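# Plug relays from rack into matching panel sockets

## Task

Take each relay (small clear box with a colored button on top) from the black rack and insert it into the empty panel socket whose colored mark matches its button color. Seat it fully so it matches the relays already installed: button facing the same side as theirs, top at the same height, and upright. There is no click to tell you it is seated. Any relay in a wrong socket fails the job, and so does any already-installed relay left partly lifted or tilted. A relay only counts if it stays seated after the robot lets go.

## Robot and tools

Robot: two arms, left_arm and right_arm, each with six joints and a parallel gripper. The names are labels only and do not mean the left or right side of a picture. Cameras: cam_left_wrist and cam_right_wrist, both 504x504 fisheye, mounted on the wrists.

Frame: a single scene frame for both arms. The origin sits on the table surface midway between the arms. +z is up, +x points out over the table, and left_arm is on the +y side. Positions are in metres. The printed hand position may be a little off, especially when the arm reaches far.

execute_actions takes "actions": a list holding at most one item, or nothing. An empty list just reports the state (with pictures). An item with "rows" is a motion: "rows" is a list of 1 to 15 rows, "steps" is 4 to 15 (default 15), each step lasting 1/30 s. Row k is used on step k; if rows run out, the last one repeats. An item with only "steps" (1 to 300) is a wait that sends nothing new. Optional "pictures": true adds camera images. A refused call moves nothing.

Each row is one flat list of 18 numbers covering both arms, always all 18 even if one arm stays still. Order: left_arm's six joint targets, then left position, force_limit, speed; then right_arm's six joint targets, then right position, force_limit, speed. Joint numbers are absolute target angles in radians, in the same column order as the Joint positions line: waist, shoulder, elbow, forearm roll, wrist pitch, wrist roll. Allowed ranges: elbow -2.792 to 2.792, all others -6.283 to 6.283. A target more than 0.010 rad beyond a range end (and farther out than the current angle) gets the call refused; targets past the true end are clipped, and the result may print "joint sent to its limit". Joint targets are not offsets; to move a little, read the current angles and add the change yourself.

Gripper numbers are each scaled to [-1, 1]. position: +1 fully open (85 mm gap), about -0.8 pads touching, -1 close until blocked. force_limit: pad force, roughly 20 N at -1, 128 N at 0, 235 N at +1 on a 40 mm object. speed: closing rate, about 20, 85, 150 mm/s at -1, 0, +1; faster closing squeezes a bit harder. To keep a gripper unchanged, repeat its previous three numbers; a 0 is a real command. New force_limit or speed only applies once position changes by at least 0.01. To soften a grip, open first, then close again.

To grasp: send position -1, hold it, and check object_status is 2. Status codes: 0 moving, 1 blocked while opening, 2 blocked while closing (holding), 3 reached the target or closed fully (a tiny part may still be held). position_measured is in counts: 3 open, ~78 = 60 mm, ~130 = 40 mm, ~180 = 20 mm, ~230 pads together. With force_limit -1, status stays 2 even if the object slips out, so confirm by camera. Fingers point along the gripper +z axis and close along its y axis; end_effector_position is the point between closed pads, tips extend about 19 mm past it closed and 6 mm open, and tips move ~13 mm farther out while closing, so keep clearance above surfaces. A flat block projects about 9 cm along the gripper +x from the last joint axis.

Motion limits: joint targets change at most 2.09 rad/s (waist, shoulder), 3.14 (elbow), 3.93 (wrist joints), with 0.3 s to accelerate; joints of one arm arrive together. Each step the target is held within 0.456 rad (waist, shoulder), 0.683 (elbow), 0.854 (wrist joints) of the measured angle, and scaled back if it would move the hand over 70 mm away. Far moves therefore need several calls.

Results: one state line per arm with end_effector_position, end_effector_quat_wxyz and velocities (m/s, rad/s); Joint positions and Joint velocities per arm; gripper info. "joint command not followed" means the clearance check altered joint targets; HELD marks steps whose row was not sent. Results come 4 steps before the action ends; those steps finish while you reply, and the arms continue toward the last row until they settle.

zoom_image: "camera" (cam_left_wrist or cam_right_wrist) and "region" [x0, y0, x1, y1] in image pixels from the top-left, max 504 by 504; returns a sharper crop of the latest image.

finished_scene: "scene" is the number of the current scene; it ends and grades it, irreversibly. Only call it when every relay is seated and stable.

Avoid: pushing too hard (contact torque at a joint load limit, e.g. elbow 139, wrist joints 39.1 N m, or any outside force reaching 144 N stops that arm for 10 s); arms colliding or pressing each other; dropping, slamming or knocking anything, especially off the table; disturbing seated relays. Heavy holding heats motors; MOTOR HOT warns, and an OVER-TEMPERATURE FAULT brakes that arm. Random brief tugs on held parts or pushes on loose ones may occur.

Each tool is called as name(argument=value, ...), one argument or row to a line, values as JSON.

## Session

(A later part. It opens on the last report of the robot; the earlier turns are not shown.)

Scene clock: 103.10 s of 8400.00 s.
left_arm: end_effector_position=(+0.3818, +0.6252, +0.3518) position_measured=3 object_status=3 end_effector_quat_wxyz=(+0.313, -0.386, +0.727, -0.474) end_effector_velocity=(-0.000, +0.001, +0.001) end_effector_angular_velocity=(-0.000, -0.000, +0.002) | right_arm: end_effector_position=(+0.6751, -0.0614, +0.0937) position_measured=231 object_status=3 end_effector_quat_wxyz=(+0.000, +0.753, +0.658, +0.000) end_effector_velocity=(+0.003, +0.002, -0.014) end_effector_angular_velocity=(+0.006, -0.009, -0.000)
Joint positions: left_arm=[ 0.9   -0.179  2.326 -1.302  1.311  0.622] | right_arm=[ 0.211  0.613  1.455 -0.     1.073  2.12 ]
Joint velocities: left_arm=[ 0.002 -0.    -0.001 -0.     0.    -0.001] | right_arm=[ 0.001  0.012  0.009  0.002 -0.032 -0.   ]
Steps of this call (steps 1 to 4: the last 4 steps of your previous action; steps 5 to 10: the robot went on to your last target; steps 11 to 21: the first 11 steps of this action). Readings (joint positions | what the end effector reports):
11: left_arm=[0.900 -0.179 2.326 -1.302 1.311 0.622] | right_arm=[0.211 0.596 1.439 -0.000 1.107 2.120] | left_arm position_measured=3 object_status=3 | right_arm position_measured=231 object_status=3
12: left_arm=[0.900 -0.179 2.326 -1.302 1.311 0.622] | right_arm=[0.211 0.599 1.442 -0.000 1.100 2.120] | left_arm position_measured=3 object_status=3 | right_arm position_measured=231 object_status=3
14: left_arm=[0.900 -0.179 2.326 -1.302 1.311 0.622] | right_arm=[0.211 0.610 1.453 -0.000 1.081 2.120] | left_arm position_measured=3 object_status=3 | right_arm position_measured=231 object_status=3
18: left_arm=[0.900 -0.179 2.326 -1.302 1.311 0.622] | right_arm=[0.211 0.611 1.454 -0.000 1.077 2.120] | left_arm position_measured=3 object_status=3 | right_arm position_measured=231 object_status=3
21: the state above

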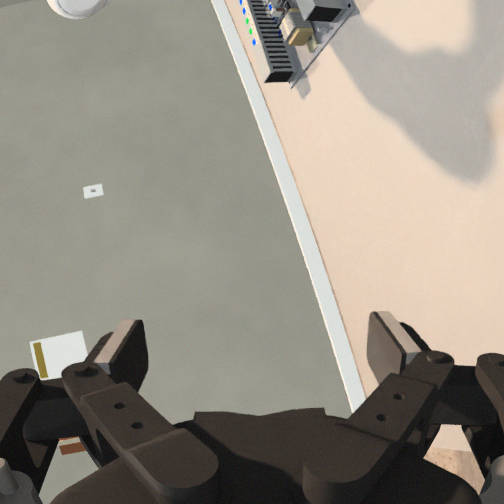

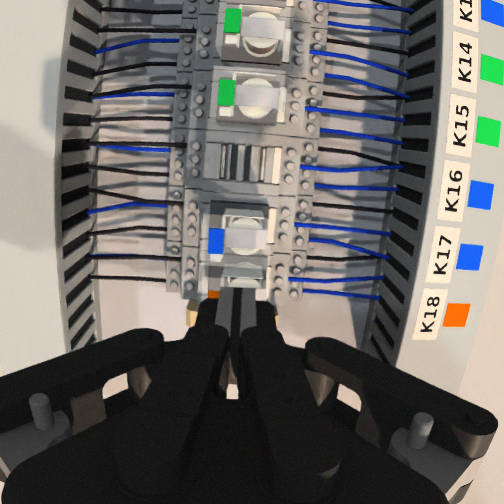

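Continue from .0926 to .0857.

execute_actions(
  actions=[
    {"rows":[[0.9,-0.179,2.326,-1.302,1.311,0.622,1,0,0,0.2112,0.6145,1.4567,0,1.0704,2.1202,-1,-0.6,1],[0.9,-0.179,2.326,-1.302,1.311,0.622,1,0,0,0.2112,0.615,1.4572,0,1.0694,2.1202,-1,-0.6,1],[0.9,-0.179,2.326,-1.302,1.311,0.622,1,0,0,0.2112,0.6155,1.4576,0,1.0685,2.1202,-1,-0.6,1],[0.9,-0.179,2.326,-1.302,1.311,0.622,1,0,0,0.2112,0.616,1.458,0,1.0676,2.1202,-1,-0.6,1],[0.9,-0.179,2.326,-1.302,1.311,0.622,1,0,0,0.2112,0.6165,1.4585,0,1.0666,2.1202,-1,-0.6,1],[0.9,-0.179,2.326,-1.302,1.311,0.622,1,0,0,0.2112,0.617,1.4589,0,1.0657,2.1202,-1,-0.6,1],[0.9,-0.179,2.326,-1.302,1.311,0.622,1,0,0,0.2112,0.6175,1.4593,0,1.0648,2.1202,-1,-0.6,1],[0.9,-0.179,2.326,-1.302,1.311,0.622,1,0,0,0.2112,0.618,1.4598,0,1.0638,2.1202,-1,-0.6,1],[0.9,-0.179,2.326,-1.302,1.311,0.622,1,0,0,0.2112,0.6185,1.4602,0,1.0629,2.1202,-1,-0.6,1],[0.9,-0.179,2.326,-1.302,1.311,0.622,1,0,0,0.2112,0.619,1.4606,0,1.062,2.1202,-1,-0.6,1],[0.9,-0.179,2.326,-1.302,1.311,0.622,1,0,0,0.2112,0.6194,1.461,0,1.0612,2.1202,-1,-0.6,1]],"steps":15},
  ],
)

execute_actions(
  actions=[
    {"rows":[[0.9,-0.179,2.326,-1.302,1.311,0.622,1,0,0,0.2112,0.6194,1.461,0,1.0612,2.1202,-1,-0.6,1]],"steps":8},
  ],
)

Scene clock: 113.63 s of 8400.00 s.
left_arm: end_effector_position=(+0.3818, +0.6252, +0.3518) position_measured=3 object_status=3 end_effector_quat_wxyz=(+0.313, -0.386, +0.727, -0.474) end_effector_velocity=(-0.000, +0.000, -0.000) end_effector_angular_velocity=(+0.000, +0.000, +0.000) | right_arm: end_effector_position=(+0.6770, -0.0607, +0.0929) position_measured=231 object_status=3 end_effector_quat_wxyz=(+0.001, +0.753, +0.658, +0.003) end_effector_velocity=(-0.000, +0.000, -0.001) end_effector_angular_velocity=(-0.001, +0.001, +0.001)
Joint positions: left_arm=[ 0.9   -0.179  2.326 -1.302  1.311  0.622] | right_arm=[ 0.211  0.614  1.455 -0.     1.067  2.12 ]
Joint velocities: left_arm=[ 0. -0.  0. -0. -0.  0.] | right_arm=[ 0.001  0.002 -0.    -0.001  0.     0.   ]
FORCE FAULT: contact force on the right arm reached its limit, and that arm stopped for 10 seconds. The contact can be on any part of that arm, not only on its tool. That arm's remaining commands of this call were not run. That arm holds still and accepts commands again. Move the arm away from the contact; if what it grips holds it there, let go first. Pushing or pulling that hard again can fault the arm again.
Kept back: nothing.
The stop of the right arm began at step 16 of this call (marked STOPPED below). From that step on that arm followed nothing that you had sent. 8 of its steps, steps kept back included, did not run and will not run. The other arm was sent all steps of this action in this call, none kept back. Nothing is kept back now, and the robot has no last target.
Steps of this call (steps 1 to 4: the last 4 steps of your previous action; steps 5 to 8: the robot went on to your last target; steps 9 to 19: the first 11 steps of this action; steps 20 to 23: the last 4 steps of this action, not kept back; steps 24 to 316: the stop continued). Readings (joint positions | what the end effector reports):
9: left_arm=[0.900 -0.179 2.326 -1.302 1.311 0.622] | right_arm=[0.211 0.614 1.456 0.000 1.071 2.120] | left_arm position_measured=3 object_status=3 | right_arm position_measured=231 object_status=3
10: left_arm=[0.900 -0.179 2.326 -1.302 1.311 0.622] | right_arm=[0.211 0.614 1.456 0.000 1.071 2.120] | left_arm position_measured=3 object_status=3 | right_arm position_measured=231 object_status=3
12: left_arm=[0.900 -0.179 2.326 -1.302 1.311 0.622] | right_arm=[0.211 0.615 1.457 0.000 1.069 2.120] | left_arm position_measured=3 object_status=3 | right_arm position_measured=231 object_status=3
16: left_arm=[0.900 -0.179 2.326 -1.302 1.311 0.622] | right_arm=[0.211 0.614 1.456 -0.000 1.067 2.120] | left_arm position_measured=3 object_status=3 | right_arm position_measured=231 object_status=3 STOPPED (the right arm)
316: the state above

Scene clock: 113.67 s of 8400.00 s.
left_arm: end_effector_position=(+0.3818, +0.6252, +0.3518) position_measured=3 object_status=3 end_effector_quat_wxyz=(+0.313, -0.386, +0.727, -0.474) end_effector_velocity=(-0.000, -0.000, -0.000) end_effector_angular_velocity=(-0.000, -0.000, -0.001) | right_arm: end_effector_position=(+0.6770, -0.0607, +0.0929) position_measured=231 object_status=3 end_effector_quat_wxyz=(+0.001, +0.753, +0.658, +0.003) end_effector_velocity=(+0.000, -0.000, +0.002) end_effector_angular_velocity=(+0.001, -0.002, +0.000)
Joint positions: left_arm=[ 0.9   -0.179  2.326 -1.302  1.311  0.622] | right_arm=[ 0.211  0.614  1.455 -0.     1.067  2.12 ]
Joint velocities: left_arm=[-0.     0.     0.     0.     0.001  0.001] | right_arm=[-0.    -0.002 -0.    -0.     0.    -0.   ]
Kept back: nothing.
A stop began in an earlier call of the same reply, so what this call sent did not run. Send another action.
Steps of this call (step 1: nothing new was sent). Readings (joint positions | what the end effector reports):
1: the state above

execute_actions(
  actions=[
    {"rows":[[0.9,-0.179,2.326,-1.302,1.311,0.622,1,0,0,0.2116,0.5735,1.4169,0,1.1512,2.1206,-1,-0.6,1],[0.9,-0.179,2.326,-1.302,1.311,0.622,1,0,0,0.2116,0.5735,1.4169,0,1.1512,2.1206,-1,-0.6,1],[0.9,-0.179,2.326,-1.302,1.311,0.622,1,0,0,0.2116,0.5735,1.4169,0,1.1512,2.1206,-1,-0.6,1],[0.9,-0.179,2.326,-1.302,1.311,0.622,1,0,0,0.2116,0.5735,1.4169,0,1.1512,2.1206,-1,-0.6,1],[0.9,-0.179,2.326,-1.302,1.311,0.622,1,0,0,0.2116,0.5735,1.4169,0,1.1512,2.1206,-1,-0.6,1],[0.9,-0.179,2.326,-1.302,1.311,0.622,1,0,0,0.2116,0.5735,1.4169,0,1.1512,2.1206,0.3,-0.6,1]],"steps":15},
  ],
)

execute_actions(
  actions=[
    {"rows":[[0.9,-0.179,2.326,-1.302,1.311,0.622,1,0,0,0.2116,0.5735,1.4169,0,1.1512,2.1206,0.3,-0.6,1]],"steps":12},
  ],
  pictures=true,
)

zoom_image(
  camera="cam_right_wrist",
  region=[160,140,340,320],
)

Scene clock: 114.40 s of 8400.00 s.
left_arm: end_effector_position=(+0.3818, +0.6252, +0.3518) position_measured=3 object_status=3 end_effector_quat_wxyz=(+0.313, -0.386, +0.727, -0.474) end_effector_velocity=(+0.000, -0.001, +0.000) end_effector_angular_velocity=(-0.001, -0.000, -0.002) | right_arm: end_effector_position=(+0.6739, -0.0615, +0.1466) position_measured=190 object_status=0 end_effector_quat_wxyz=(+0.000, +0.753, +0.658, +0.000) end_effector_velocity=(+0.002, +0.000, +0.002) end_effector_angular_velocity=(+0.000, -0.003, -0.001)
Joint positions: left_arm=[ 0.9   -0.179  2.326 -1.302  1.311  0.622] | right_arm=[0.212 0.573 1.417 0.    1.151 2.121]
Joint velocities: left_arm=[-0.001  0.    -0.    -0.     0.001 -0.001] | right_arm=[-0.     0.    -0.004 -0.001  0.001  0.001]
Steps of this call (steps 1 to 11: nothing new was sent; steps 12 to 22: the first 11 steps of this action). Readings (joint positions | what the end effector reports):
12: left_arm=[0.900 -0.179 2.326 -1.302 1.311 0.622] | right_arm=[0.211 0.614 1.455 -0.000 1.067 2.120] | left_arm position_measured=3 object_status=3 | right_arm position_measured=231 object_status=3
13: left_arm=[0.900 -0.179 2.326 -1.302 1.311 0.622] | right_arm=[0.211 0.611 1.452 -0.000 1.074 2.120] | left_arm position_measured=3 object_status=3 | right_arm position_measured=231 object_status=3
15: left_arm=[0.900 -0.179 2.326 -1.302 1.311 0.622] | right_arm=[0.211 0.588 1.429 -0.000 1.123 2.120] | left_arm position_measured=3 object_status=3 | right_arm position_measured=231 object_status=3
19: left_arm=[0.900 -0.179 2.326 -1.302 1.311 0.622] | right_arm=[0.212 0.573 1.417 0.000 1.151 2.120] | left_arm position_measured=3 object_status=3 | right_arm position_measured=224 object_status=0
22: the state above

Scene clock: 114.80 s of 8400.00 s.
left_arm: end_effector_position=(+0.3818, +0.6252, +0.3518) position_measured=3 object_status=3 end_effector_quat_wxyz=(+0.313, -0.386, +0.727, -0.474) end_effector_velocity=(+0.001, -0.001, +0.001) end_effector_angular_velocity=(+0.003, -0.001, -0.002) | right_arm: end_effector_position=(+0.6739, -0.0614, +0.1464) position_measured=91 object_status=0 end_effector_quat_wxyz=(+0.000, +0.753, +0.658, +0.000) end_effector_velocity=(-0.000, +0.000, -0.001) end_effector_angular_velocity=(-0.000, +0.001, +0.000)
Joint positions: left_arm=[ 0.9   -0.179  2.326 -1.302  1.311  0.622] | right_arm=[ 0.212  0.573  1.417 -0.     1.151  2.121]
Joint velocities: left_arm=[-0.002 -0.    -0.001  0.    -0.     0.002] | right_arm=[ 0.     0.001  0.    -0.    -0.     0.   ]
Steps of this call (steps 1 to 4: the last 4 steps of your previous action; steps 5 to 12: the first 8 steps of this action). Readings (joint positions | what the end effector reports):
5: left_arm=[0.900 -0.179 2.326 -1.302 1.311 0.622] | right_arm=[0.212 0.573 1.417 0.000 1.151 2.121] | left_arm position_measured=3 object_status=3 | right_arm position_measured=125 object_status=0
6: left_arm=[0.900 -0.179 2.326 -1.302 1.311 0.622] | right_arm=[0.212 0.573 1.417 0.000 1.151 2.121] | left_arm position_measured=3 object_status=3 | right_arm position_measured=112 object_status=0
8: left_arm=[0.900 -0.179 2.326 -1.302 1.311 0.622] | right_arm=[0.212 0.573 1.417 0.000 1.151 2.121] | left_arm position_measured=3 object_status=3 | right_arm position_measured=97 object_status=0
12: the state above

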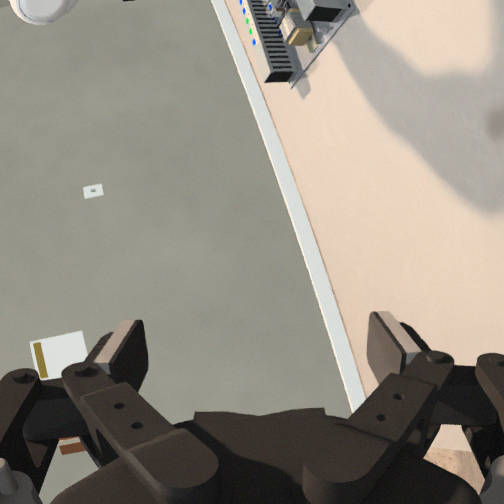

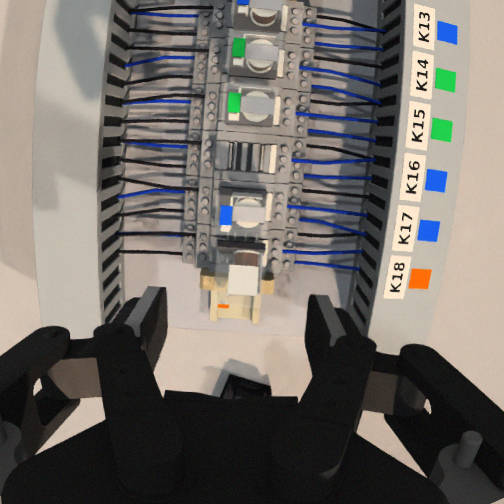

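Region (160, 140, 340, 320) of cam_right_wrist's 504x504 image, scaled by 2.800, with more detail than that image has.

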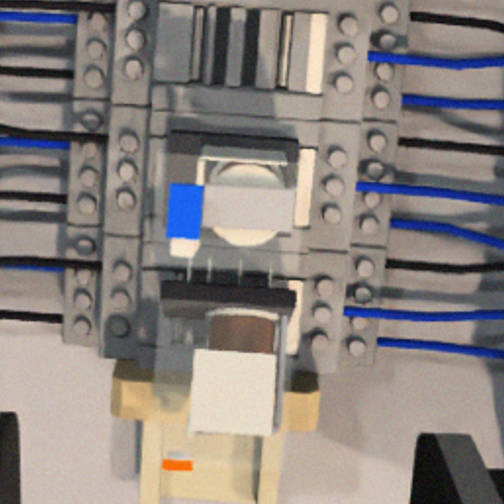

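execute_actions(
  actions=[
    {"rows":[[0.9,-0.179,2.326,-1.302,1.311,0.622,1,0,0,0.2116,0.5591,1.3951,0,1.1874,2.1206,0.15,-0.5,1],[0.9,-0.179,2.326,-1.302,1.311,0.622,1,0,0,0.2116,0.5591,1.3951,0,1.1874,2.1206,0.15,-0.5,1],[0.9,-0.179,2.326,-1.302,1.311,0.622,1,0,0,-0.006,0.406,1.6347,0,1.1009,2.179,0.15,-0.5,1]],"steps":15},
  ],
)

execute_actions(
  actions=[
    {"rows":[[0.9,-0.179,2.326,-1.302,1.311,0.622,1,0,0,-0.006,0.406,1.6347,0,1.1009,2.179,0.15,-0.5,1],[0.9,-0.179,2.326,-1.302,1.311,0.622,1,0,0,-0.006,0.406,1.6347,0,1.1009,2.179,0.15,-0.5,1],[0.9,-0.179,2.326,-1.302,1.311,0.622,1,0,0,-0.006,0.406,1.6347,0,1.1009,2.179,0.15,-0.5,1],[0.9,-0.179,2.326,-1.302,1.311,0.622,1,0,0,-0.006,0.406,1.6347,0,1.1009,2.179,0.15,-0.5,1],[0.9,-0.179,2.326,-1.302,1.311,0.622,1,0,0,-0.006,0.4631,1.6918,0,0.9867,2.179,0.15,-0.5,1]],"steps":15},
  ],
)

execute_actions(
  actions=[],
)

Scene clock: 115.90 s of 8400.00 s.
left_arm: end_effector_position=(+0.3818, +0.6252, +0.3518) position_measured=3 object_status=3 end_effector_quat_wxyz=(+0.313, -0.386, +0.727, -0.474) end_effector_velocity=(-0.000, -0.000, -0.000) end_effector_angular_velocity=(-0.001, +0.001, +0.000) | right_arm: end_effector_position=(+0.6587, -0.1836, +0.1746) position_measured=110 object_status=0 end_effector_quat_wxyz=(+0.001, +0.806, +0.592, +0.003) end_effector_velocity=(-0.141, -0.528, -0.032) end_effector_angular_velocity=(-0.012, +0.045, -0.755)
Joint positions: left_arm=[ 0.9   -0.179  2.326 -1.302  1.311  0.622] | right_arm=[ 0.077  0.463  1.539 -0.     1.134  2.157]
Joint velocities: left_arm=[ 0.     0.     0.001  0.     0.    -0.   ] | right_arm=[-0.596 -0.402  0.684  0.001 -0.235  0.159]
Steps of this call (steps 1 to 4: the last 4 steps of your previous action; steps 5 to 15: the robot went on to your last target; steps 16 to 22: nothing new was sent; steps 23 to 33: the first 11 steps of this action). Readings (joint positions | what the end effector reports):
23: left_arm=[0.900 -0.179 2.326 -1.302 1.311 0.622] | right_arm=[0.212 0.573 1.417 -0.000 1.151 2.121] | left_arm position_measured=3 object_status=3 | right_arm position_measured=91 object_status=0
24: left_arm=[0.900 -0.179 2.326 -1.302 1.311 0.622] | right_arm=[0.212 0.572 1.413 -0.000 1.159 2.121] | left_arm position_measured=3 object_status=3 | right_arm position_measured=92 object_status=0
26: left_arm=[0.900 -0.179 2.326 -1.302 1.311 0.622] | right_arm=[0.208 0.556 1.398 -0.000 1.183 2.122] | left_arm position_measured=3 object_status=3 | right_arm position_measured=103 object_status=0
30: left_arm=[0.900 -0.179 2.326 -1.302 1.311 0.622] | right_arm=[0.136 0.503 1.472 -0.000 1.158 2.141] | left_arm position_measured=3 object_status=3 | right_arm position_measured=109 object_status=0
33: the state above

Scene clock: 116.40 s of 8400.00 s.
left_arm: end_effector_position=(+0.3818, +0.6252, +0.3518) position_measured=3 object_status=3 end_effector_quat_wxyz=(+0.313, -0.386, +0.727, -0.474) end_effector_velocity=(+0.000, -0.000, +0.000) end_effector_angular_velocity=(+0.002, -0.001, -0.002) | right_arm: end_effector_position=(+0.6347, -0.2550, +0.0994) position_measured=110 object_status=3 end_effector_quat_wxyz=(-0.000, +0.836, +0.548, -0.001) end_effector_velocity=(+0.012, +0.002, -0.006) end_effector_angular_velocity=(+0.007, -0.033, -0.001)
Joint positions: left_arm=[ 0.9   -0.179  2.326 -1.302  1.311  0.622] | right_arm=[-0.006  0.464  1.692 -0.     0.988  2.179]
Joint velocities: left_arm=[-0.002 -0.    -0.001 -0.    -0.     0.002] | right_arm=[-0.001  0.008  0.     0.001 -0.042  0.   ]
Steps of this call (steps 1 to 4: the last 4 steps of your previous action; steps 5 to 15: the first 11 steps of this action). Readings (joint positions | what the end effector reports):
5: left_arm=[0.900 -0.179 2.326 -1.302 1.311 0.622] | right_arm=[-0.004 0.408 1.632 -0.000 1.102 2.178] | left_arm position_measured=3 object_status=3 | right_arm position_measured=110 object_status=3
6: left_arm=[0.900 -0.179 2.326 -1.302 1.311 0.622] | right_arm=[-0.006 0.406 1.634 -0.000 1.101 2.179] | left_arm position_measured=3 object_status=3 | right_arm position_measured=110 object_status=3
8: left_arm=[0.900 -0.179 2.326 -1.302 1.311 0.622] | right_arm=[-0.006 0.406 1.634 -0.000 1.101 2.179] | left_arm position_measured=3 object_status=3 | right_arm position_measured=110 object_status=3
12: left_arm=[0.900 -0.179 2.326 -1.302 1.311 0.622] | right_arm=[-0.006 0.435 1.665 0.000 1.039 2.179] | left_arm position_measured=3 object_status=3 | right_arm position_measured=110 object_status=3
15: the state above

Scene clock: 116.53 s of 8400.00 s.
left_arm: end_effector_position=(+0.3818, +0.6252, +0.3518) position_measured=3 object_status=3 end_effector_quat_wxyz=(+0.313, -0.386, +0.727, -0.474) end_effector_velocity=(-0.000, +0.000, -0.000) end_effector_angular_velocity=(-0.002, +0.001, +0.001) | right_arm: end_effector_position=(+0.6351, -0.2549, +0.0997) position_measured=110 object_status=3 end_effector_quat_wxyz=(+0.000, +0.836, +0.548, -0.000) end_effector_velocity=(-0.002, -0.000, -0.001) end_effector_angular_velocity=(-0.000, +0.002, +0.000)
Joint positions: left_arm=[ 0.9   -0.179  2.326 -1.302  1.311  0.622] | right_arm=[-0.006  0.463  1.692 -0.     0.987  2.179]
Joint velocities: left_arm=[ 0.001 -0.     0.    -0.     0.    -0.002] | right_arm=[ 0.    -0.001  0.004  0.    -0.     0.   ]
Kept back: nothing.
Steps of this call (steps 1 to 4: the last 4 steps of your previous action). Readings (joint positions | what the end effector reports):
1: left_arm=[0.900 -0.179 2.326 -1.302 1.311 0.622] | right_arm=[-0.006 0.463 1.691 -0.000 0.987 2.179] | left_arm position_measured=3 object_status=3 | right_arm position_measured=110 object_status=3
2: left_arm=[0.900 -0.179 2.326 -1.302 1.311 0.622] | right_arm=[-0.006 0.463 1.691 -0.000 0.987 2.179] | left_arm position_measured=3 object_status=3 | right_arm position_measured=110 object_status=3
4: the state above

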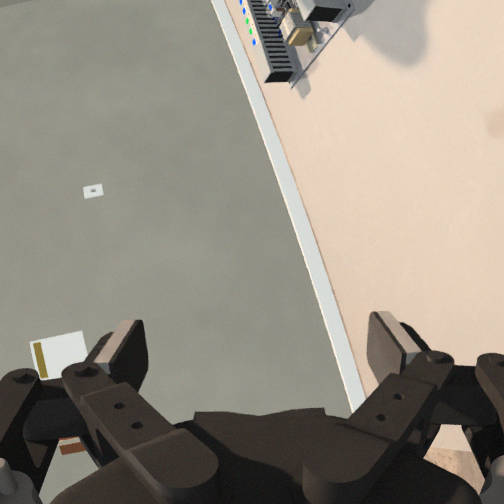

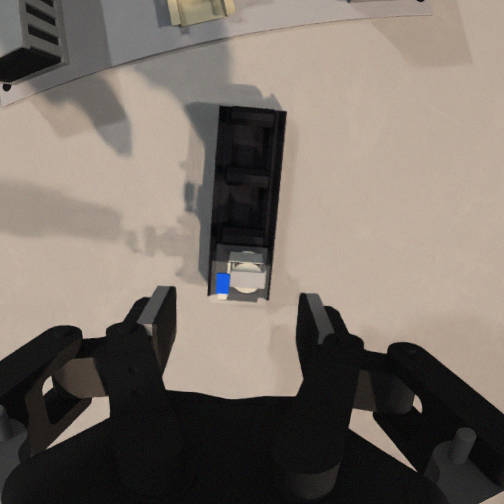

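execute_actions(
  actions=[],
)

Scene clock: 117.47 s of 8400.00 s.
left_arm: end_effector_position=(+0.3818, +0.6252, +0.3518) position_measured=3 object_status=3 end_effector_quat_wxyz=(+0.313, -0.386, +0.727, -0.474) end_effector_velocity=(-0.000, +0.001, +0.000) end_effector_angular_velocity=(-0.001, +0.000, +0.002) | right_arm: end_effector_position=(+0.6350, -0.2549, +0.0998) position_measured=110 object_status=3 end_effector_quat_wxyz=(-0.000, +0.836, +0.548, -0.000) end_effector_velocity=(+0.000, +0.001, +0.001) end_effector_angular_velocity=(+0.001, -0.001, +0.000)
Joint positions: left_arm=[ 0.9   -0.179  2.326 -1.302  1.311  0.622] | right_arm=[-0.006  0.463  1.692  0.     0.987  2.179]
Joint velocities: left_arm=[ 0.002  0.    -0.001  0.     0.001 -0.001] | right_arm=[ 0.001 -0.001 -0.     0.     0.    -0.   ]
Kept back: nothing.
Steps of this call (steps 1 to 15: the robot went on to your last target; steps 16 to 28: nothing new was sent). Readings (joint positions | what the end effector reports):
1: left_arm=[0.900 -0.179 2.326 -1.302 1.311 0.622] | right_arm=[-0.006 0.463 1.692 -0.000 0.987 2.179] | left_arm position_measured=3 object_status=3 | right_arm position_measured=110 object_status=3
2: left_arm=[0.900 -0.179 2.326 -1.302 1.311 0.622] | right_arm=[-0.006 0.463 1.692 -0.000 0.987 2.179] | left_arm position_measured=3 object_status=3 | right_arm position_measured=110 object_status=3
4: left_arm=[0.900 -0.179 2.326 -1.302 1.311 0.622] | right_arm=[-0.006 0.463 1.692 -0.000 0.987 2.179] | left_arm position_measured=3 object_status=3 | right_arm position_measured=110 object_status=3
8: left_arm=[0.900 -0.179 2.326 -1.302 1.311 0.622] | right_arm=[-0.006 0.463 1.692 -0.000 0.987 2.179] | left_arm position_measured=3 object_status=3 | right_arm position_measured=110 object_status=3
28: the state above
All arms were judged still, so your last target was given up. Only a new action makes them travel on or press farther. Fingers that are still opening or closing keep moving.

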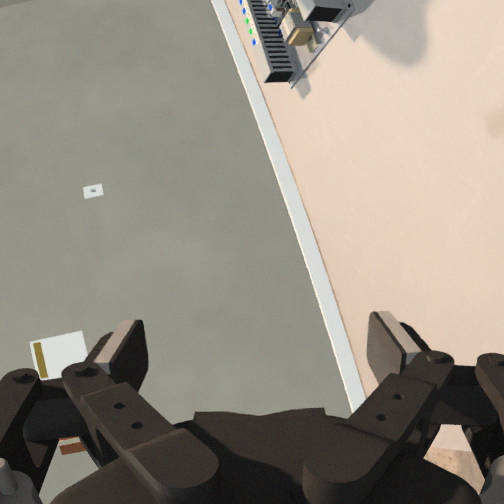

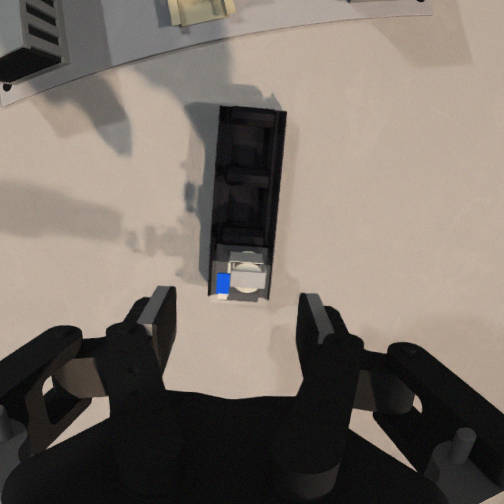

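execute_actions(
  actions=[
    {"rows":[[0.9,-0.179,2.326,-1.302,1.311,0.622,1,0,0,-0.006,0.4917,1.7111,0,0.9388,2.179,0.15,-0.5,1]],"steps":15},
  ],
  pictures=true,
)

Scene clock: 118.00 s of 8400.00 s.
left_arm: end_effector_position=(+0.3818, +0.6252, +0.3518) position_measured=3 object_status=3 end_effector_quat_wxyz=(+0.313, -0.386, +0.727, -0.474) end_effector_velocity=(+0.000, +0.000, +0.000) end_effector_angular_velocity=(+0.000, +0.000, +0.000) | right_arm: end_effector_position=(+0.6355, -0.2547, +0.0697) position_measured=110 object_status=3 end_effector_quat_wxyz=(-0.000, +0.836, +0.548, +0.000) end_effector_velocity=(+0.000, -0.000, +0.000) end_effector_angular_velocity=(-0.000, -0.000, +0.000)
Joint positions: left_arm=[ 0.9   -0.179  2.326 -1.302  1.311  0.622] | right_arm=[-0.006  0.492  1.711  0.     0.939  2.179]
Joint velocities: left_arm=[-0.    -0.    -0.    -0.    -0.001 -0.001] | right_arm=[-0. -0. -0. -0.  0. -0.]
Steps of this call (steps 1 to 5: nothing new was sent; steps 6 to 16: the first 11 steps of this action). Readings (joint positions | what the end effector reports):
6: left_arm=[0.900 -0.179 2.326 -1.302 1.311 0.622] | right_arm=[-0.006 0.463 1.692 0.000 0.986 2.179] | left_arm position_measured=3 object_status=3 | right_arm position_measured=110 object_status=3
7: left_arm=[0.900 -0.179 2.326 -1.302 1.311 0.622] | right_arm=[-0.006 0.466 1.694 0.000 0.980 2.179] | left_arm position_measured=3 object_status=3 | right_arm position_measured=110 object_status=3
9: left_arm=[0.900 -0.179 2.326 -1.302 1.311 0.622] | right_arm=[-0.006 0.487 1.709 0.000 0.947 2.179] | left_arm position_measured=3 object_status=3 | right_arm position_measured=110 object_status=3
13: left_arm=[0.900 -0.179 2.326 -1.302 1.311 0.622] | right_arm=[-0.006 0.492 1.711 0.000 0.939 2.179] | left_arm position_measured=3 object_status=3 | right_arm position_measured=110 object_status=3
16: the state above

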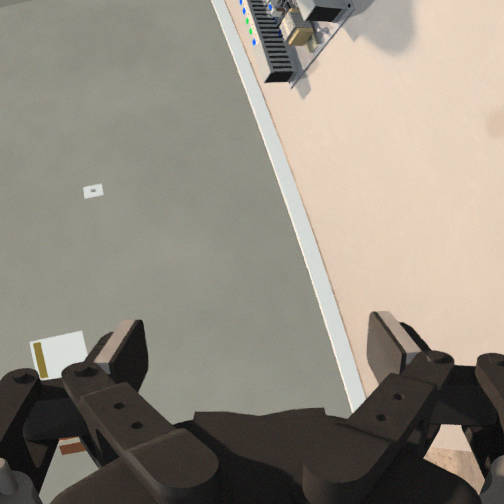

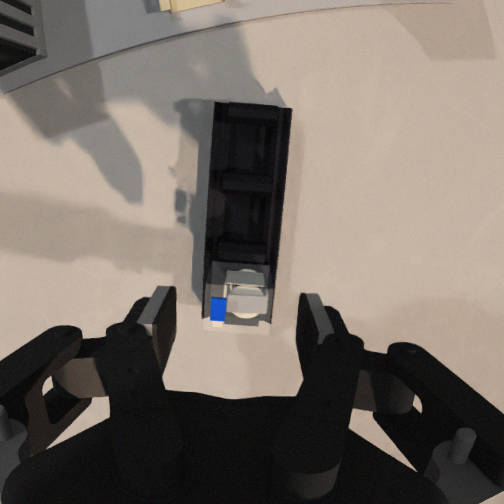

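execute_actions(
  actions=[
    {"rows":[[0.9,-0.179,2.326,-1.302,1.311,0.622,1,0,0,-0.0093,0.4960,1.7194,0,0.9262,2.226,0.15,-0.5,1]],"steps":12},
  ],
  pictures=true,
)

Scene clock: 118.67 s of 8400.00 s.
left_arm: end_effector_position=(+0.3818, +0.6252, +0.3518) position_measured=3 object_status=3 end_effector_quat_wxyz=(+0.313, -0.386, +0.727, -0.474) end_effector_velocity=(+0.000, +0.000, +0.000) end_effector_angular_velocity=(+0.000, -0.000, -0.000) | right_arm: end_effector_position=(+0.6342, -0.2576, +0.0628) position_measured=110 object_status=3 end_effector_quat_wxyz=(+0.000, +0.850, +0.527, +0.000) end_effector_velocity=(-0.000, +0.000, -0.000) end_effector_angular_velocity=(+0.000, +0.000, -0.001)
Joint positions: left_arm=[ 0.9   -0.179  2.326 -1.302  1.311  0.622] | right_arm=[-0.009  0.496  1.719 -0.     0.926  2.226]
Joint velocities: left_arm=[-0.001  0.    -0.001 -0.    -0.    -0.   ] | right_arm=[ 0.001  0.     0.     0.    -0.     0.001]
Steps of this call (steps 1 to 4: the last 4 steps of your previous action; steps 5 to 12: the robot went on to your last target; steps 13 to 20: the first 8 steps of this action). Readings (joint positions | what the end effector reports):
13: left_arm=[0.900 -0.179 2.326 -1.302 1.311 0.622] | right_arm=[-0.006 0.492 1.711 0.000 0.939 2.179] | left_arm position_measured=3 object_status=3 | right_arm position_measured=110 object_status=3
14: left_arm=[0.900 -0.179 2.326 -1.302 1.311 0.622] | right_arm=[-0.006 0.492 1.712 0.000 0.937 2.186] | left_arm position_measured=3 object_status=3 | right_arm position_measured=110 object_status=3
16: left_arm=[0.900 -0.179 2.326 -1.302 1.311 0.622] | right_arm=[-0.009 0.495 1.719 -0.000 0.928 2.220] | left_arm position_measured=3 object_status=3 | right_arm position_measured=110 object_status=3
20: the state above

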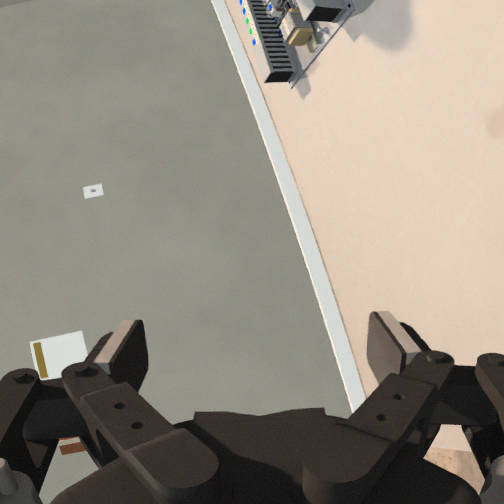

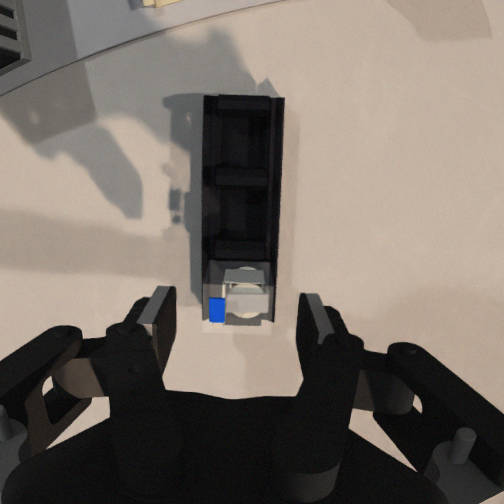

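execute_actions(
  actions=[
    {"rows":[[0.9,-0.179,2.326,-1.302,1.311,0.622,1,0,0,-0.0098,0.5098,1.7294,0,0.9024,2.226,0.15,-0.5,1],[0.9,-0.179,2.326,-1.302,1.311,0.622,1,0,0,-0.0098,0.5098,1.7294,0,0.9024,2.226,0.15,-0.5,1],[0.9,-0.179,2.326,-1.302,1.311,0.622,1,0,0,-0.0098,0.5098,1.7294,0,0.9024,2.226,0.15,-0.5,1],[0.9,-0.179,2.326,-1.302,1.311,0.622,1,0,0,-0.0098,0.5098,1.7294,0,0.9024,2.226,0.15,-0.5,1],[0.9,-0.179,2.326,-1.302,1.311,0.622,1,0,0,-0.0098,0.5098,1.7294,0,0.9024,2.226,0.15,-0.5,1],[0.9,-0.179,2.326,-1.302,1.311,0.622,1,0,0,-0.0098,0.5098,1.7294,0,0.9024,2.226,0.15,-0.5,1],[0.9,-0.179,2.326,-1.302,1.311,0.622,1,0,0,-0.0098,0.5098,1.7294,0,0.9024,2.226,-1,-0.5,0]],"steps":15},
  ],
)

execute_actions(
  actions=[
    {"rows":[[0.9,-0.179,2.326,-1.302,1.311,0.622,1,0,0,-0.0098,0.5098,1.7294,0,0.9024,2.226,-1,-0.5,0]],"steps":6},
  ],
  pictures=true,
)

Scene clock: 119.30 s of 8400.00 s.
left_arm: end_effector_position=(+0.3818, +0.6252, +0.3518) position_measured=3 object_status=3 end_effector_quat_wxyz=(+0.313, -0.386, +0.727, -0.474) end_effector_velocity=(+0.000, +0.000, +0.000) end_effector_angular_velocity=(+0.002, -0.001, +0.000) | right_arm: end_effector_position=(+0.6337, -0.2580, +0.0479) position_measured=126 object_status=0 end_effector_quat_wxyz=(-0.000, +0.850, +0.527, -0.000) end_effector_velocity=(-0.000, +0.001, +0.000) end_effector_angular_velocity=(-0.000, -0.001, +0.002)
Joint positions: left_arm=[ 0.9   -0.179  2.326 -1.302  1.311  0.622] | right_arm=[-0.01   0.51   1.729  0.     0.902  2.226]
Joint velocities: left_arm=[-0.    -0.    -0.    -0.    -0.001  0.002] | right_arm=[ 0.002 -0.    -0.    -0.    -0.     0.   ]
Steps of this call (steps 1 to 4: the last 4 steps of your previous action; steps 5 to 8: the robot went on to your last target; steps 9 to 19: the first 11 steps of this action). Readings (joint positions | what the end effector reports):
9: left_arm=[0.900 -0.179 2.326 -1.302 1.311 0.622] | right_arm=[-0.009 0.496 1.719 -0.000 0.926 2.226] | left_arm position_measured=3 object_status=3 | right_arm position_measured=110 object_status=3
10: left_arm=[0.900 -0.179 2.326 -1.302 1.311 0.622] | right_arm=[-0.009 0.499 1.722 0.000 0.919 2.226] | left_arm position_measured=3 object_status=3 | right_arm position_measured=110 object_status=3
12: left_arm=[0.900 -0.179 2.326 -1.302 1.311 0.622] | right_arm=[-0.010 0.510 1.730 0.000 0.904 2.226] | left_arm position_measured=3 object_status=3 | right_arm position_measured=110 object_status=3
16: left_arm=[0.900 -0.179 2.326 -1.302 1.311 0.622] | right_arm=[-0.010 0.510 1.729 0.000 0.902 2.226] | left_arm position_measured=3 object_status=3 | right_arm position_measured=110 object_status=0
19: the state above

Scene clock: 119.50 s of 8400.00 s.
left_arm: end_effector_position=(+0.3818, +0.6252, +0.3518) position_measured=3 object_status=3 end_effector_quat_wxyz=(+0.313, -0.386, +0.727, -0.474) end_effector_velocity=(-0.000, -0.000, +0.000) end_effector_angular_velocity=(-0.001, +0.000, -0.000) | right_arm: end_effector_position=(+0.6337, -0.2580, +0.0479) position_measured=164 object_status=0 end_effector_quat_wxyz=(-0.000, +0.850, +0.527, -0.000) end_effector_velocity=(+0.000, -0.001, -0.001) end_effector_angular_velocity=(+0.000, +0.001, -0.001)
Joint positions: left_arm=[ 0.9   -0.179  2.326 -1.302  1.311  0.622] | right_arm=[-0.01   0.51   1.729 -0.     0.902  2.226]
Joint velocities: left_arm=[-0.    -0.     0.    -0.     0.    -0.001] | right_arm=[-0.001  0.001  0.     0.001 -0.     0.   ]
Steps of this call (steps 1 to 4: the last 4 steps of your previous action; steps 5 to 6: the first 2 steps of this action). Readings (joint positions | what the end effector reports):
5: left_arm=[0.900 -0.179 2.326 -1.302 1.311 0.622] | right_arm=[-0.010 0.510 1.729 -0.000 0.902 2.226] | left_arm position_measured=3 object_status=3 | right_arm position_measured=163 object_status=0
6: the state above

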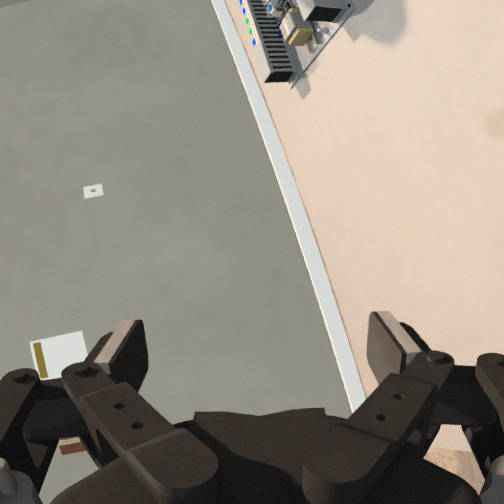

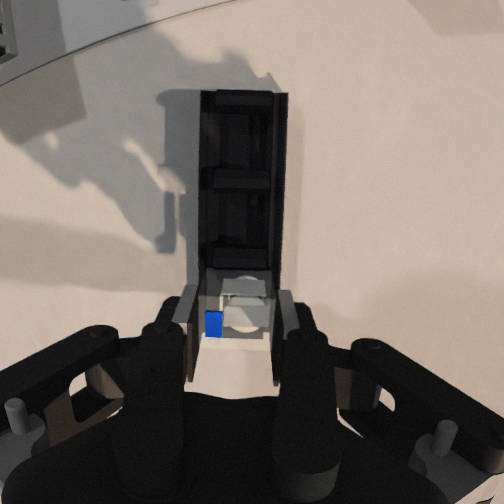

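execute_actions(
  actions=[
    {"rows":[[0.9,-0.179,2.326,-1.302,1.311,0.622,1,0,0,-0.0098,0.5079,1.7281,0,0.9056,2.226,-1,-0.5,0],[0.9,-0.179,2.326,-1.302,1.311,0.622,1,0,0,-0.0098,0.506,1.7268,0,0.9088,2.226,-1,-0.5,0],[0.9,-0.179,2.326,-1.302,1.311,0.622,1,0,0,-0.0098,0.504,1.7255,0,0.912,2.226,-1,-0.5,0],[0.9,-0.179,2.326,-1.302,1.311,0.622,1,0,0,-0.0098,0.5021,1.7243,0,0.9152,2.226,-1,-0.5,0],[0.9,-0.179,2.326,-1.302,1.311,0.622,1,0,0,-0.0098,0.5002,1.723,0,0.9184,2.226,-1,-0.5,0],[0.9,-0.179,2.326,-1.302,1.311,0.622,1,0,0,-0.0098,0.4983,1.7217,0,0.9216,2.226,-1,-0.5,0],[0.9,-0.179,2.326,-1.302,1.311,0.622,1,0,0,-0.0098,0.48,1.709,0,0.9526,2.226,-1,-0.5,0],[0.9,-0.179,2.326,-1.302,1.311,0.622,1,0,0,-0.0098,0.46,1.695,0,0.9866,2.226,-1,-0.5,0],[0.9,-0.179,2.326,-1.302,1.311,0.622,1,0,0,-0.0098,0.4036,1.6385,0,1.0995,2.226,-1,-0.5,0]],"steps":15},
  ],
)

execute_actions(
  actions=[
    {"rows":[[0.9,-0.179,2.326,-1.302,1.311,0.622,1,0,0,0.05,0.44,1.575,0,1.1266,2.215,-1,-0.5,0],[0.9,-0.179,2.326,-1.302,1.311,0.622,1,0,0,0.05,0.44,1.575,0,1.1266,2.215,-1,-0.5,0],[0.9,-0.179,2.326,-1.302,1.311,0.622,1,0,0,0.12,0.50,1.485,0,1.1566,2.2,-1,-0.5,0],[0.9,-0.179,2.326,-1.302,1.311,0.622,1,0,0,0.12,0.50,1.485,0,1.1566,2.2,-1,-0.5,0],[0.9,-0.179,2.326,-1.302,1.311,0.622,1,0,0,0.2675,0.612,1.3074,0,1.2222,2.1765,-1,-0.5,0]],"steps":15},
  ],
)

execute_actions(
  actions=[
    {"rows":[[0.9,-0.179,2.326,-1.302,1.311,0.622,1,0,0,0.2675,0.612,1.3074,0,1.2222,2.1765,-1,-0.5,0],[0.9,-0.179,2.326,-1.302,1.311,0.622,1,0,0,0.2675,0.612,1.3074,0,1.2222,2.1765,-1,-0.5,0],[0.9,-0.179,2.326,-1.302,1.311,0.622,1,0,0,0.2675,0.612,1.3074,0,1.2222,2.1765,-1,-0.5,0],[0.9,-0.179,2.326,-1.302,1.311,0.622,1,0,0,0.2675,0.6537,1.3622,0,1.1257,2.1765,-1,-0.5,0]],"steps":15},
  ],
  pictures=true,
)

Scene clock: 120.63 s of 8400.00 s.
left_arm: end_effector_position=(+0.3818, +0.6252, +0.3518) position_measured=3 object_status=3 end_effector_quat_wxyz=(+0.313, -0.386, +0.727, -0.474) end_effector_velocity=(-0.000, +0.000, +0.000) end_effector_angular_velocity=(-0.001, +0.000, +0.000) | right_arm: end_effector_position=(+0.6355, -0.2577, +0.1152) position_measured=164 object_status=2 end_effector_quat_wxyz=(+0.000, +0.850, +0.527, -0.000) end_effector_velocity=(+0.025, +0.004, +0.612) end_effector_angular_velocity=(+0.009, -0.048, -0.001)
Joint positions: left_arm=[ 0.9   -0.179  2.326 -1.302  1.311  0.622] | right_arm=[-0.01   0.449  1.681 -0.     1.012  2.226]
Joint velocities: left_arm=[ 0.001  0.    -0.     0.     0.001 -0.   ] | right_arm=[-0.001 -0.512 -0.488 -0.     0.951  0.   ]
Steps of this call (steps 1 to 4: the last 4 steps of your previous action; steps 5 to 15: the robot went on to your last target; steps 16 to 23: nothing new was sent; steps 24 to 34: the first 11 steps of this action). Readings (joint positions | what the end effector reports):
24: left_arm=[0.900 -0.179 2.326 -1.302 1.311 0.622] | right_arm=[-0.010 0.510 1.729 -0.000 0.902 2.226] | left_arm position_measured=3 object_status=3 | right_arm position_measured=164 object_status=2
25: left_arm=[0.900 -0.179 2.326 -1.302 1.311 0.622] | right_arm=[-0.010 0.509 1.729 -0.000 0.903 2.226] | left_arm position_measured=3 object_status=3 | right_arm position_measured=164 object_status=2
27: left_arm=[0.900 -0.179 2.326 -1.302 1.311 0.622] | right_arm=[-0.010 0.505 1.726 -0.000 0.909 2.226] | left_arm position_measured=3 object_status=3 | right_arm position_measured=164 object_status=2
31: left_arm=[0.900 -0.179 2.326 -1.302 1.311 0.622] | right_arm=[-0.010 0.494 1.719 -0.000 0.929 2.226] | left_arm position_measured=3 object_status=3 | right_arm position_measured=164 object_status=2
34: the state above

Scene clock: 121.13 s of 8400.00 s.
left_arm: end_effector_position=(+0.3818, +0.6252, +0.3518) position_measured=3 object_status=3 end_effector_quat_wxyz=(+0.313, -0.386, +0.727, -0.474) end_effector_velocity=(-0.000, +0.000, -0.000) end_effector_angular_velocity=(+0.000, -0.000, +0.001) | right_arm: end_effector_position=(+0.6759, -0.1036, +0.1729) position_measured=164 object_status=2 end_effector_quat_wxyz=(-0.000, +0.792, +0.611, +0.000) end_effector_velocity=(+0.081, +0.542, -0.010) end_effector_angular_velocity=(-0.001, +0.001, +0.675)
Joint positions: left_arm=[ 0.9   -0.179  2.326 -1.302  1.311  0.622] | right_arm=[0.164 0.532 1.432 0.    1.177 2.195]
Joint velocities: left_arm=[ 0.001  0.    -0.    -0.    -0.     0.   ] | right_arm=[ 0.573  0.443 -0.694 -0.001  0.252 -0.101]
Steps of this call (steps 1 to 4: the last 4 steps of your previous action; steps 5 to 15: the first 11 steps of this action). Readings (joint positions | what the end effector reports):
5: left_arm=[0.900 -0.179 2.326 -1.302 1.311 0.622] | right_arm=[-0.010 0.403 1.639 0.000 1.099 2.226] | left_arm position_measured=3 object_status=3 | right_arm position_measured=164 object_status=2
6: left_arm=[0.900 -0.179 2.326 -1.302 1.311 0.622] | right_arm=[-0.006 0.406 1.635 0.000 1.101 2.226] | left_arm position_measured=3 object_status=3 | right_arm position_measured=164 object_status=2
8: left_arm=[0.900 -0.179 2.326 -1.302 1.311 0.622] | right_arm=[0.024 0.424 1.602 0.000 1.115 2.220] | left_arm position_measured=3 object_status=3 | right_arm position_measured=164 object_status=2
12: left_arm=[0.900 -0.179 2.326 -1.302 1.311 0.622] | right_arm=[0.105 0.487 1.503 0.000 1.151 2.205] | left_arm position_measured=3 object_status=3 | right_arm position_measured=164 object_status=2
15: the state above

Scene clock: 121.63 s of 8400.00 s.
left_arm: end_effector_position=(+0.3818, +0.6252, +0.3518) position_measured=3 object_status=3 end_effector_quat_wxyz=(+0.313, -0.386, +0.727, -0.474) end_effector_velocity=(+0.000, +0.000, -0.000) end_effector_angular_velocity=(-0.000, +0.000, +0.001) | right_arm: end_effector_position=(+0.6829, -0.0038, +0.1045) position_measured=164 object_status=2 end_effector_quat_wxyz=(-0.000, +0.753, +0.658, -0.000) end_effector_velocity=(+0.000, +0.002, +0.001) end_effector_angular_velocity=(+0.002, -0.004, +0.002)
Joint positions: left_arm=[ 0.9   -0.179  2.326 -1.302  1.311  0.622] | right_arm=[ 0.267  0.654  1.362 -0.     1.126  2.177]
Joint velocities: left_arm=[ 0.     0.    -0.     0.    -0.001 -0.001] | right_arm=[ 0.002 -0.002  0.    -0.    -0.004 -0.   ]
Steps of this call (steps 1 to 4: the last 4 steps of your previous action; steps 5 to 15: the first 11 steps of this action). Readings (joint positions | what the end effector reports):
5: left_arm=[0.900 -0.179 2.326 -1.302 1.311 0.622] | right_arm=[0.255 0.603 1.322 0.000 1.217 2.179] | left_arm position_measured=3 object_status=3 | right_arm position_measured=164 object_status=2
6: left_arm=[0.900 -0.179 2.326 -1.302 1.311 0.622] | right_arm=[0.264 0.610 1.312 0.000 1.221 2.177] | left_arm position_measured=3 object_status=3 | right_arm position_measured=164 object_status=2
8: left_arm=[0.900 -0.179 2.326 -1.302 1.311 0.622] | right_arm=[0.267 0.612 1.308 0.000 1.222 2.177] | left_arm position_measured=3 object_status=3 | right_arm position_measured=164 object_status=2
12: left_arm=[0.900 -0.179 2.326 -1.302 1.311 0.622] | right_arm=[0.267 0.649 1.356 -0.000 1.140 2.177] | left_arm position_measured=3 object_status=3 | right_arm position_measured=164 object_status=2
15: the state above

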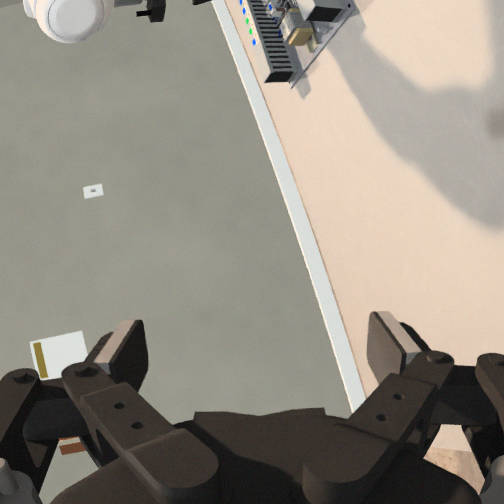

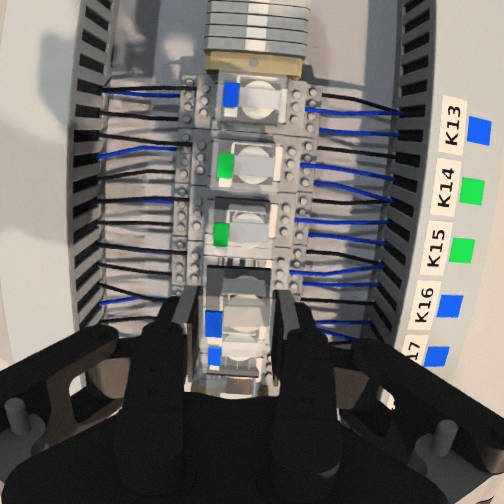

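execute_actions(
  actions=[
    {"rows":[[0.9,-0.179,2.326,-1.302,1.311,0.622,1,0,0,0.2675,0.6610,1.3693,0,1.1113,2.1765,-1,-0.5,0],[0.9,-0.179,2.326,-1.302,1.311,0.622,1,0,0,0.2675,0.6646,1.3729,0,1.1041,2.1765,-1,-0.5,0],[0.9,-0.179,2.326,-1.302,1.311,0.622,1,0,0,0.2675,0.6668,1.375,0,1.0998,2.1765,-1,-0.5,0]],"steps":12},
  ],
  pictures=true,
)

Scene clock: 122.13 s of 8400.00 s.
left_arm: end_effector_position=(+0.3818, +0.6252, +0.3518) position_measured=3 object_status=3 end_effector_quat_wxyz=(+0.313, -0.386, +0.727, -0.474) end_effector_velocity=(+0.000, -0.001, -0.000) end_effector_angular_velocity=(-0.000, +0.000, -0.003) | right_arm: end_effector_position=(+0.6828, -0.0037, +0.0872) position_measured=164 object_status=2 end_effector_quat_wxyz=(-0.000, +0.753, +0.658, +0.000) end_effector_velocity=(+0.001, -0.000, +0.001) end_effector_angular_velocity=(+0.000, -0.003, +0.000)
Joint positions: left_arm=[ 0.9   -0.179  2.326 -1.302  1.311  0.622] | right_arm=[0.268 0.667 1.375 0.    1.1   2.177]
Joint velocities: left_arm=[-0.002 -0.     0.     0.     0.    -0.   ] | right_arm=[-0.    -0.001  0.    -0.001 -0.001  0.   ]
Steps of this call (steps 1 to 4: the last 4 steps of your previous action; steps 5 to 7: the robot went on to your last target; steps 8 to 15: the first 8 steps of this action). Readings (joint positions | what the end effector reports):
8: left_arm=[0.900 -0.179 2.326 -1.302 1.311 0.622] | right_arm=[0.267 0.654 1.362 0.000 1.125 2.177] | left_arm position_measured=3 object_status=3 | right_arm position_measured=164 object_status=2
9: left_arm=[0.900 -0.179 2.326 -1.302 1.311 0.622] | right_arm=[0.268 0.656 1.365 0.000 1.120 2.177] | left_arm position_measured=3 object_status=3 | right_arm position_measured=164 object_status=2
11: left_arm=[0.900 -0.179 2.326 -1.302 1.311 0.622] | right_arm=[0.268 0.664 1.373 0.000 1.104 2.177] | left_arm position_measured=3 object_status=3 | right_arm position_measured=164 object_status=2
15: the state above

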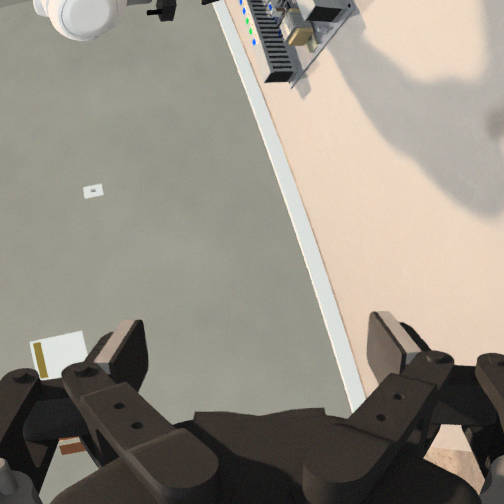

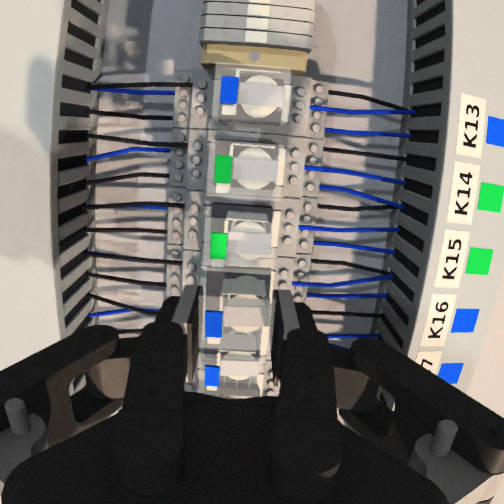

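zoom_image(
  camera="cam_right_wrist",
  region=[170,60,330,400],
)

Region (170, 60, 330, 400) of cam_right_wrist's 504x504 image, scaled by 1.482, with more detail than that image has; it fills the left 237 columns of this view, and the rest is white.

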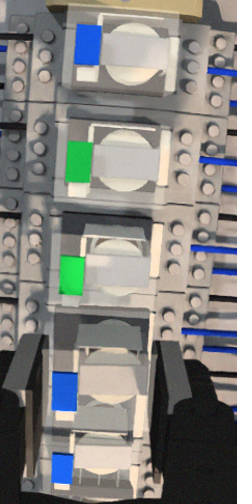

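execute_actions(
  actions=[
    {"rows":[[0.9,-0.179,2.326,-1.302,1.311,0.622,1,0,0,0.2675,0.6668,1.375,0,1.0998,2.19,-1,-0.5,0],[0.9,-0.179,2.326,-1.302,1.311,0.622,1,0,0,0.2675,0.6668,1.375,0,1.0998,2.2,-1,-0.5,0],[0.9,-0.179,2.326,-1.302,1.311,0.622,1,0,0,0.2675,0.6675,1.3757,0,1.0984,2.2,-1,-0.5,0],[0.9,-0.179,2.326,-1.302,1.311,0.622,1,0,0,0.2675,0.6683,1.3764,0,1.0969,2.2,-1,-0.5,0],[0.9,-0.179,2.326,-1.302,1.311,0.622,1,0,0,0.2675,0.669,1.3771,0,1.0955,2.2,-1,-0.5,0],[0.9,-0.179,2.326,-1.302,1.311,0.622,1,0,0,0.2675,0.6697,1.3778,0,1.0941,2.2,-1,-0.5,0],[0.9,-0.179,2.326,-1.302,1.311,0.622,1,0,0,0.2675,0.6705,1.3785,0,1.0926,2.2,-1,-0.5,0],[0.9,-0.179,2.326,-1.302,1.311,0.622,1,0,0,0.2675,0.6712,1.3793,0,1.0911,2.2,-1,-0.5,0]],"steps":14},
  ],
  pictures=true,
)

Scene clock: 132.27 s of 8400.00 s.
left_arm: end_effector_position=(+0.3818, +0.6252, +0.3518) position_measured=3 object_status=3 end_effector_quat_wxyz=(+0.313, -0.386, +0.727, -0.474) end_effector_velocity=(+0.000, +0.000, +0.000) end_effector_angular_velocity=(+0.000, -0.000, +0.001) | right_arm: end_effector_position=(+0.6827, -0.0038, +0.0809) position_measured=164 object_status=2 end_effector_quat_wxyz=(-0.000, +0.761, +0.649, -0.000) end_effector_velocity=(-0.000, +0.001, -0.006) end_effector_angular_velocity=(+0.001, -0.002, -0.000)
Joint positions: left_arm=[ 0.9   -0.179  2.326 -1.302  1.311  0.622] | right_arm=[ 0.267  0.671  1.379 -0.     1.091  2.2  ]
Joint velocities: left_arm=[ 0.    -0.    -0.001 -0.    -0.    -0.001] | right_arm=[ 0.001  0.004  0.005  0.    -0.01   0.001]
Steps of this call (steps 1 to 4: the last 4 steps of your previous action; steps 5 to 15: the robot went on to your last target; steps 16 to 90: nothing new was sent; then 6.80 s passed at rest; steps 91 to 100: the first 10 steps of this action). Readings (joint positions | what the end effector reports):
91: left_arm=[0.900 -0.179 2.326 -1.302 1.311 0.622] | right_arm=[0.267 0.667 1.375 -0.000 1.100 2.177] | left_arm position_measured=3 object_status=3 | right_arm position_measured=164 object_status=2
92: left_arm=[0.900 -0.179 2.326 -1.302 1.311 0.622] | right_arm=[0.267 0.667 1.375 -0.000 1.100 2.182] | left_arm position_measured=3 object_status=3 | right_arm position_measured=164 object_status=2
94: left_arm=[0.900 -0.179 2.326 -1.302 1.311 0.622] | right_arm=[0.267 0.667 1.375 0.000 1.099 2.197] | left_arm position_measured=3 object_status=3 | right_arm position_measured=164 object_status=2
98: left_arm=[0.900 -0.179 2.326 -1.302 1.311 0.622] | right_arm=[0.267 0.670 1.378 -0.000 1.093 2.200] | left_arm position_measured=3 object_status=3 | right_arm position_measured=164 object_status=2
100: the state above

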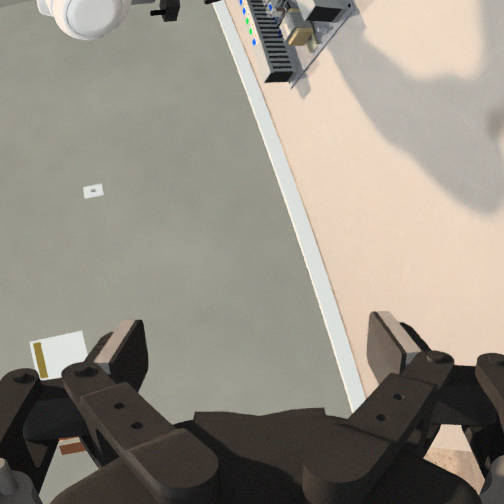

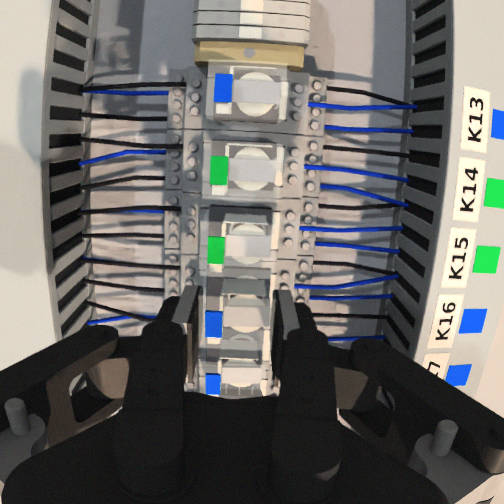

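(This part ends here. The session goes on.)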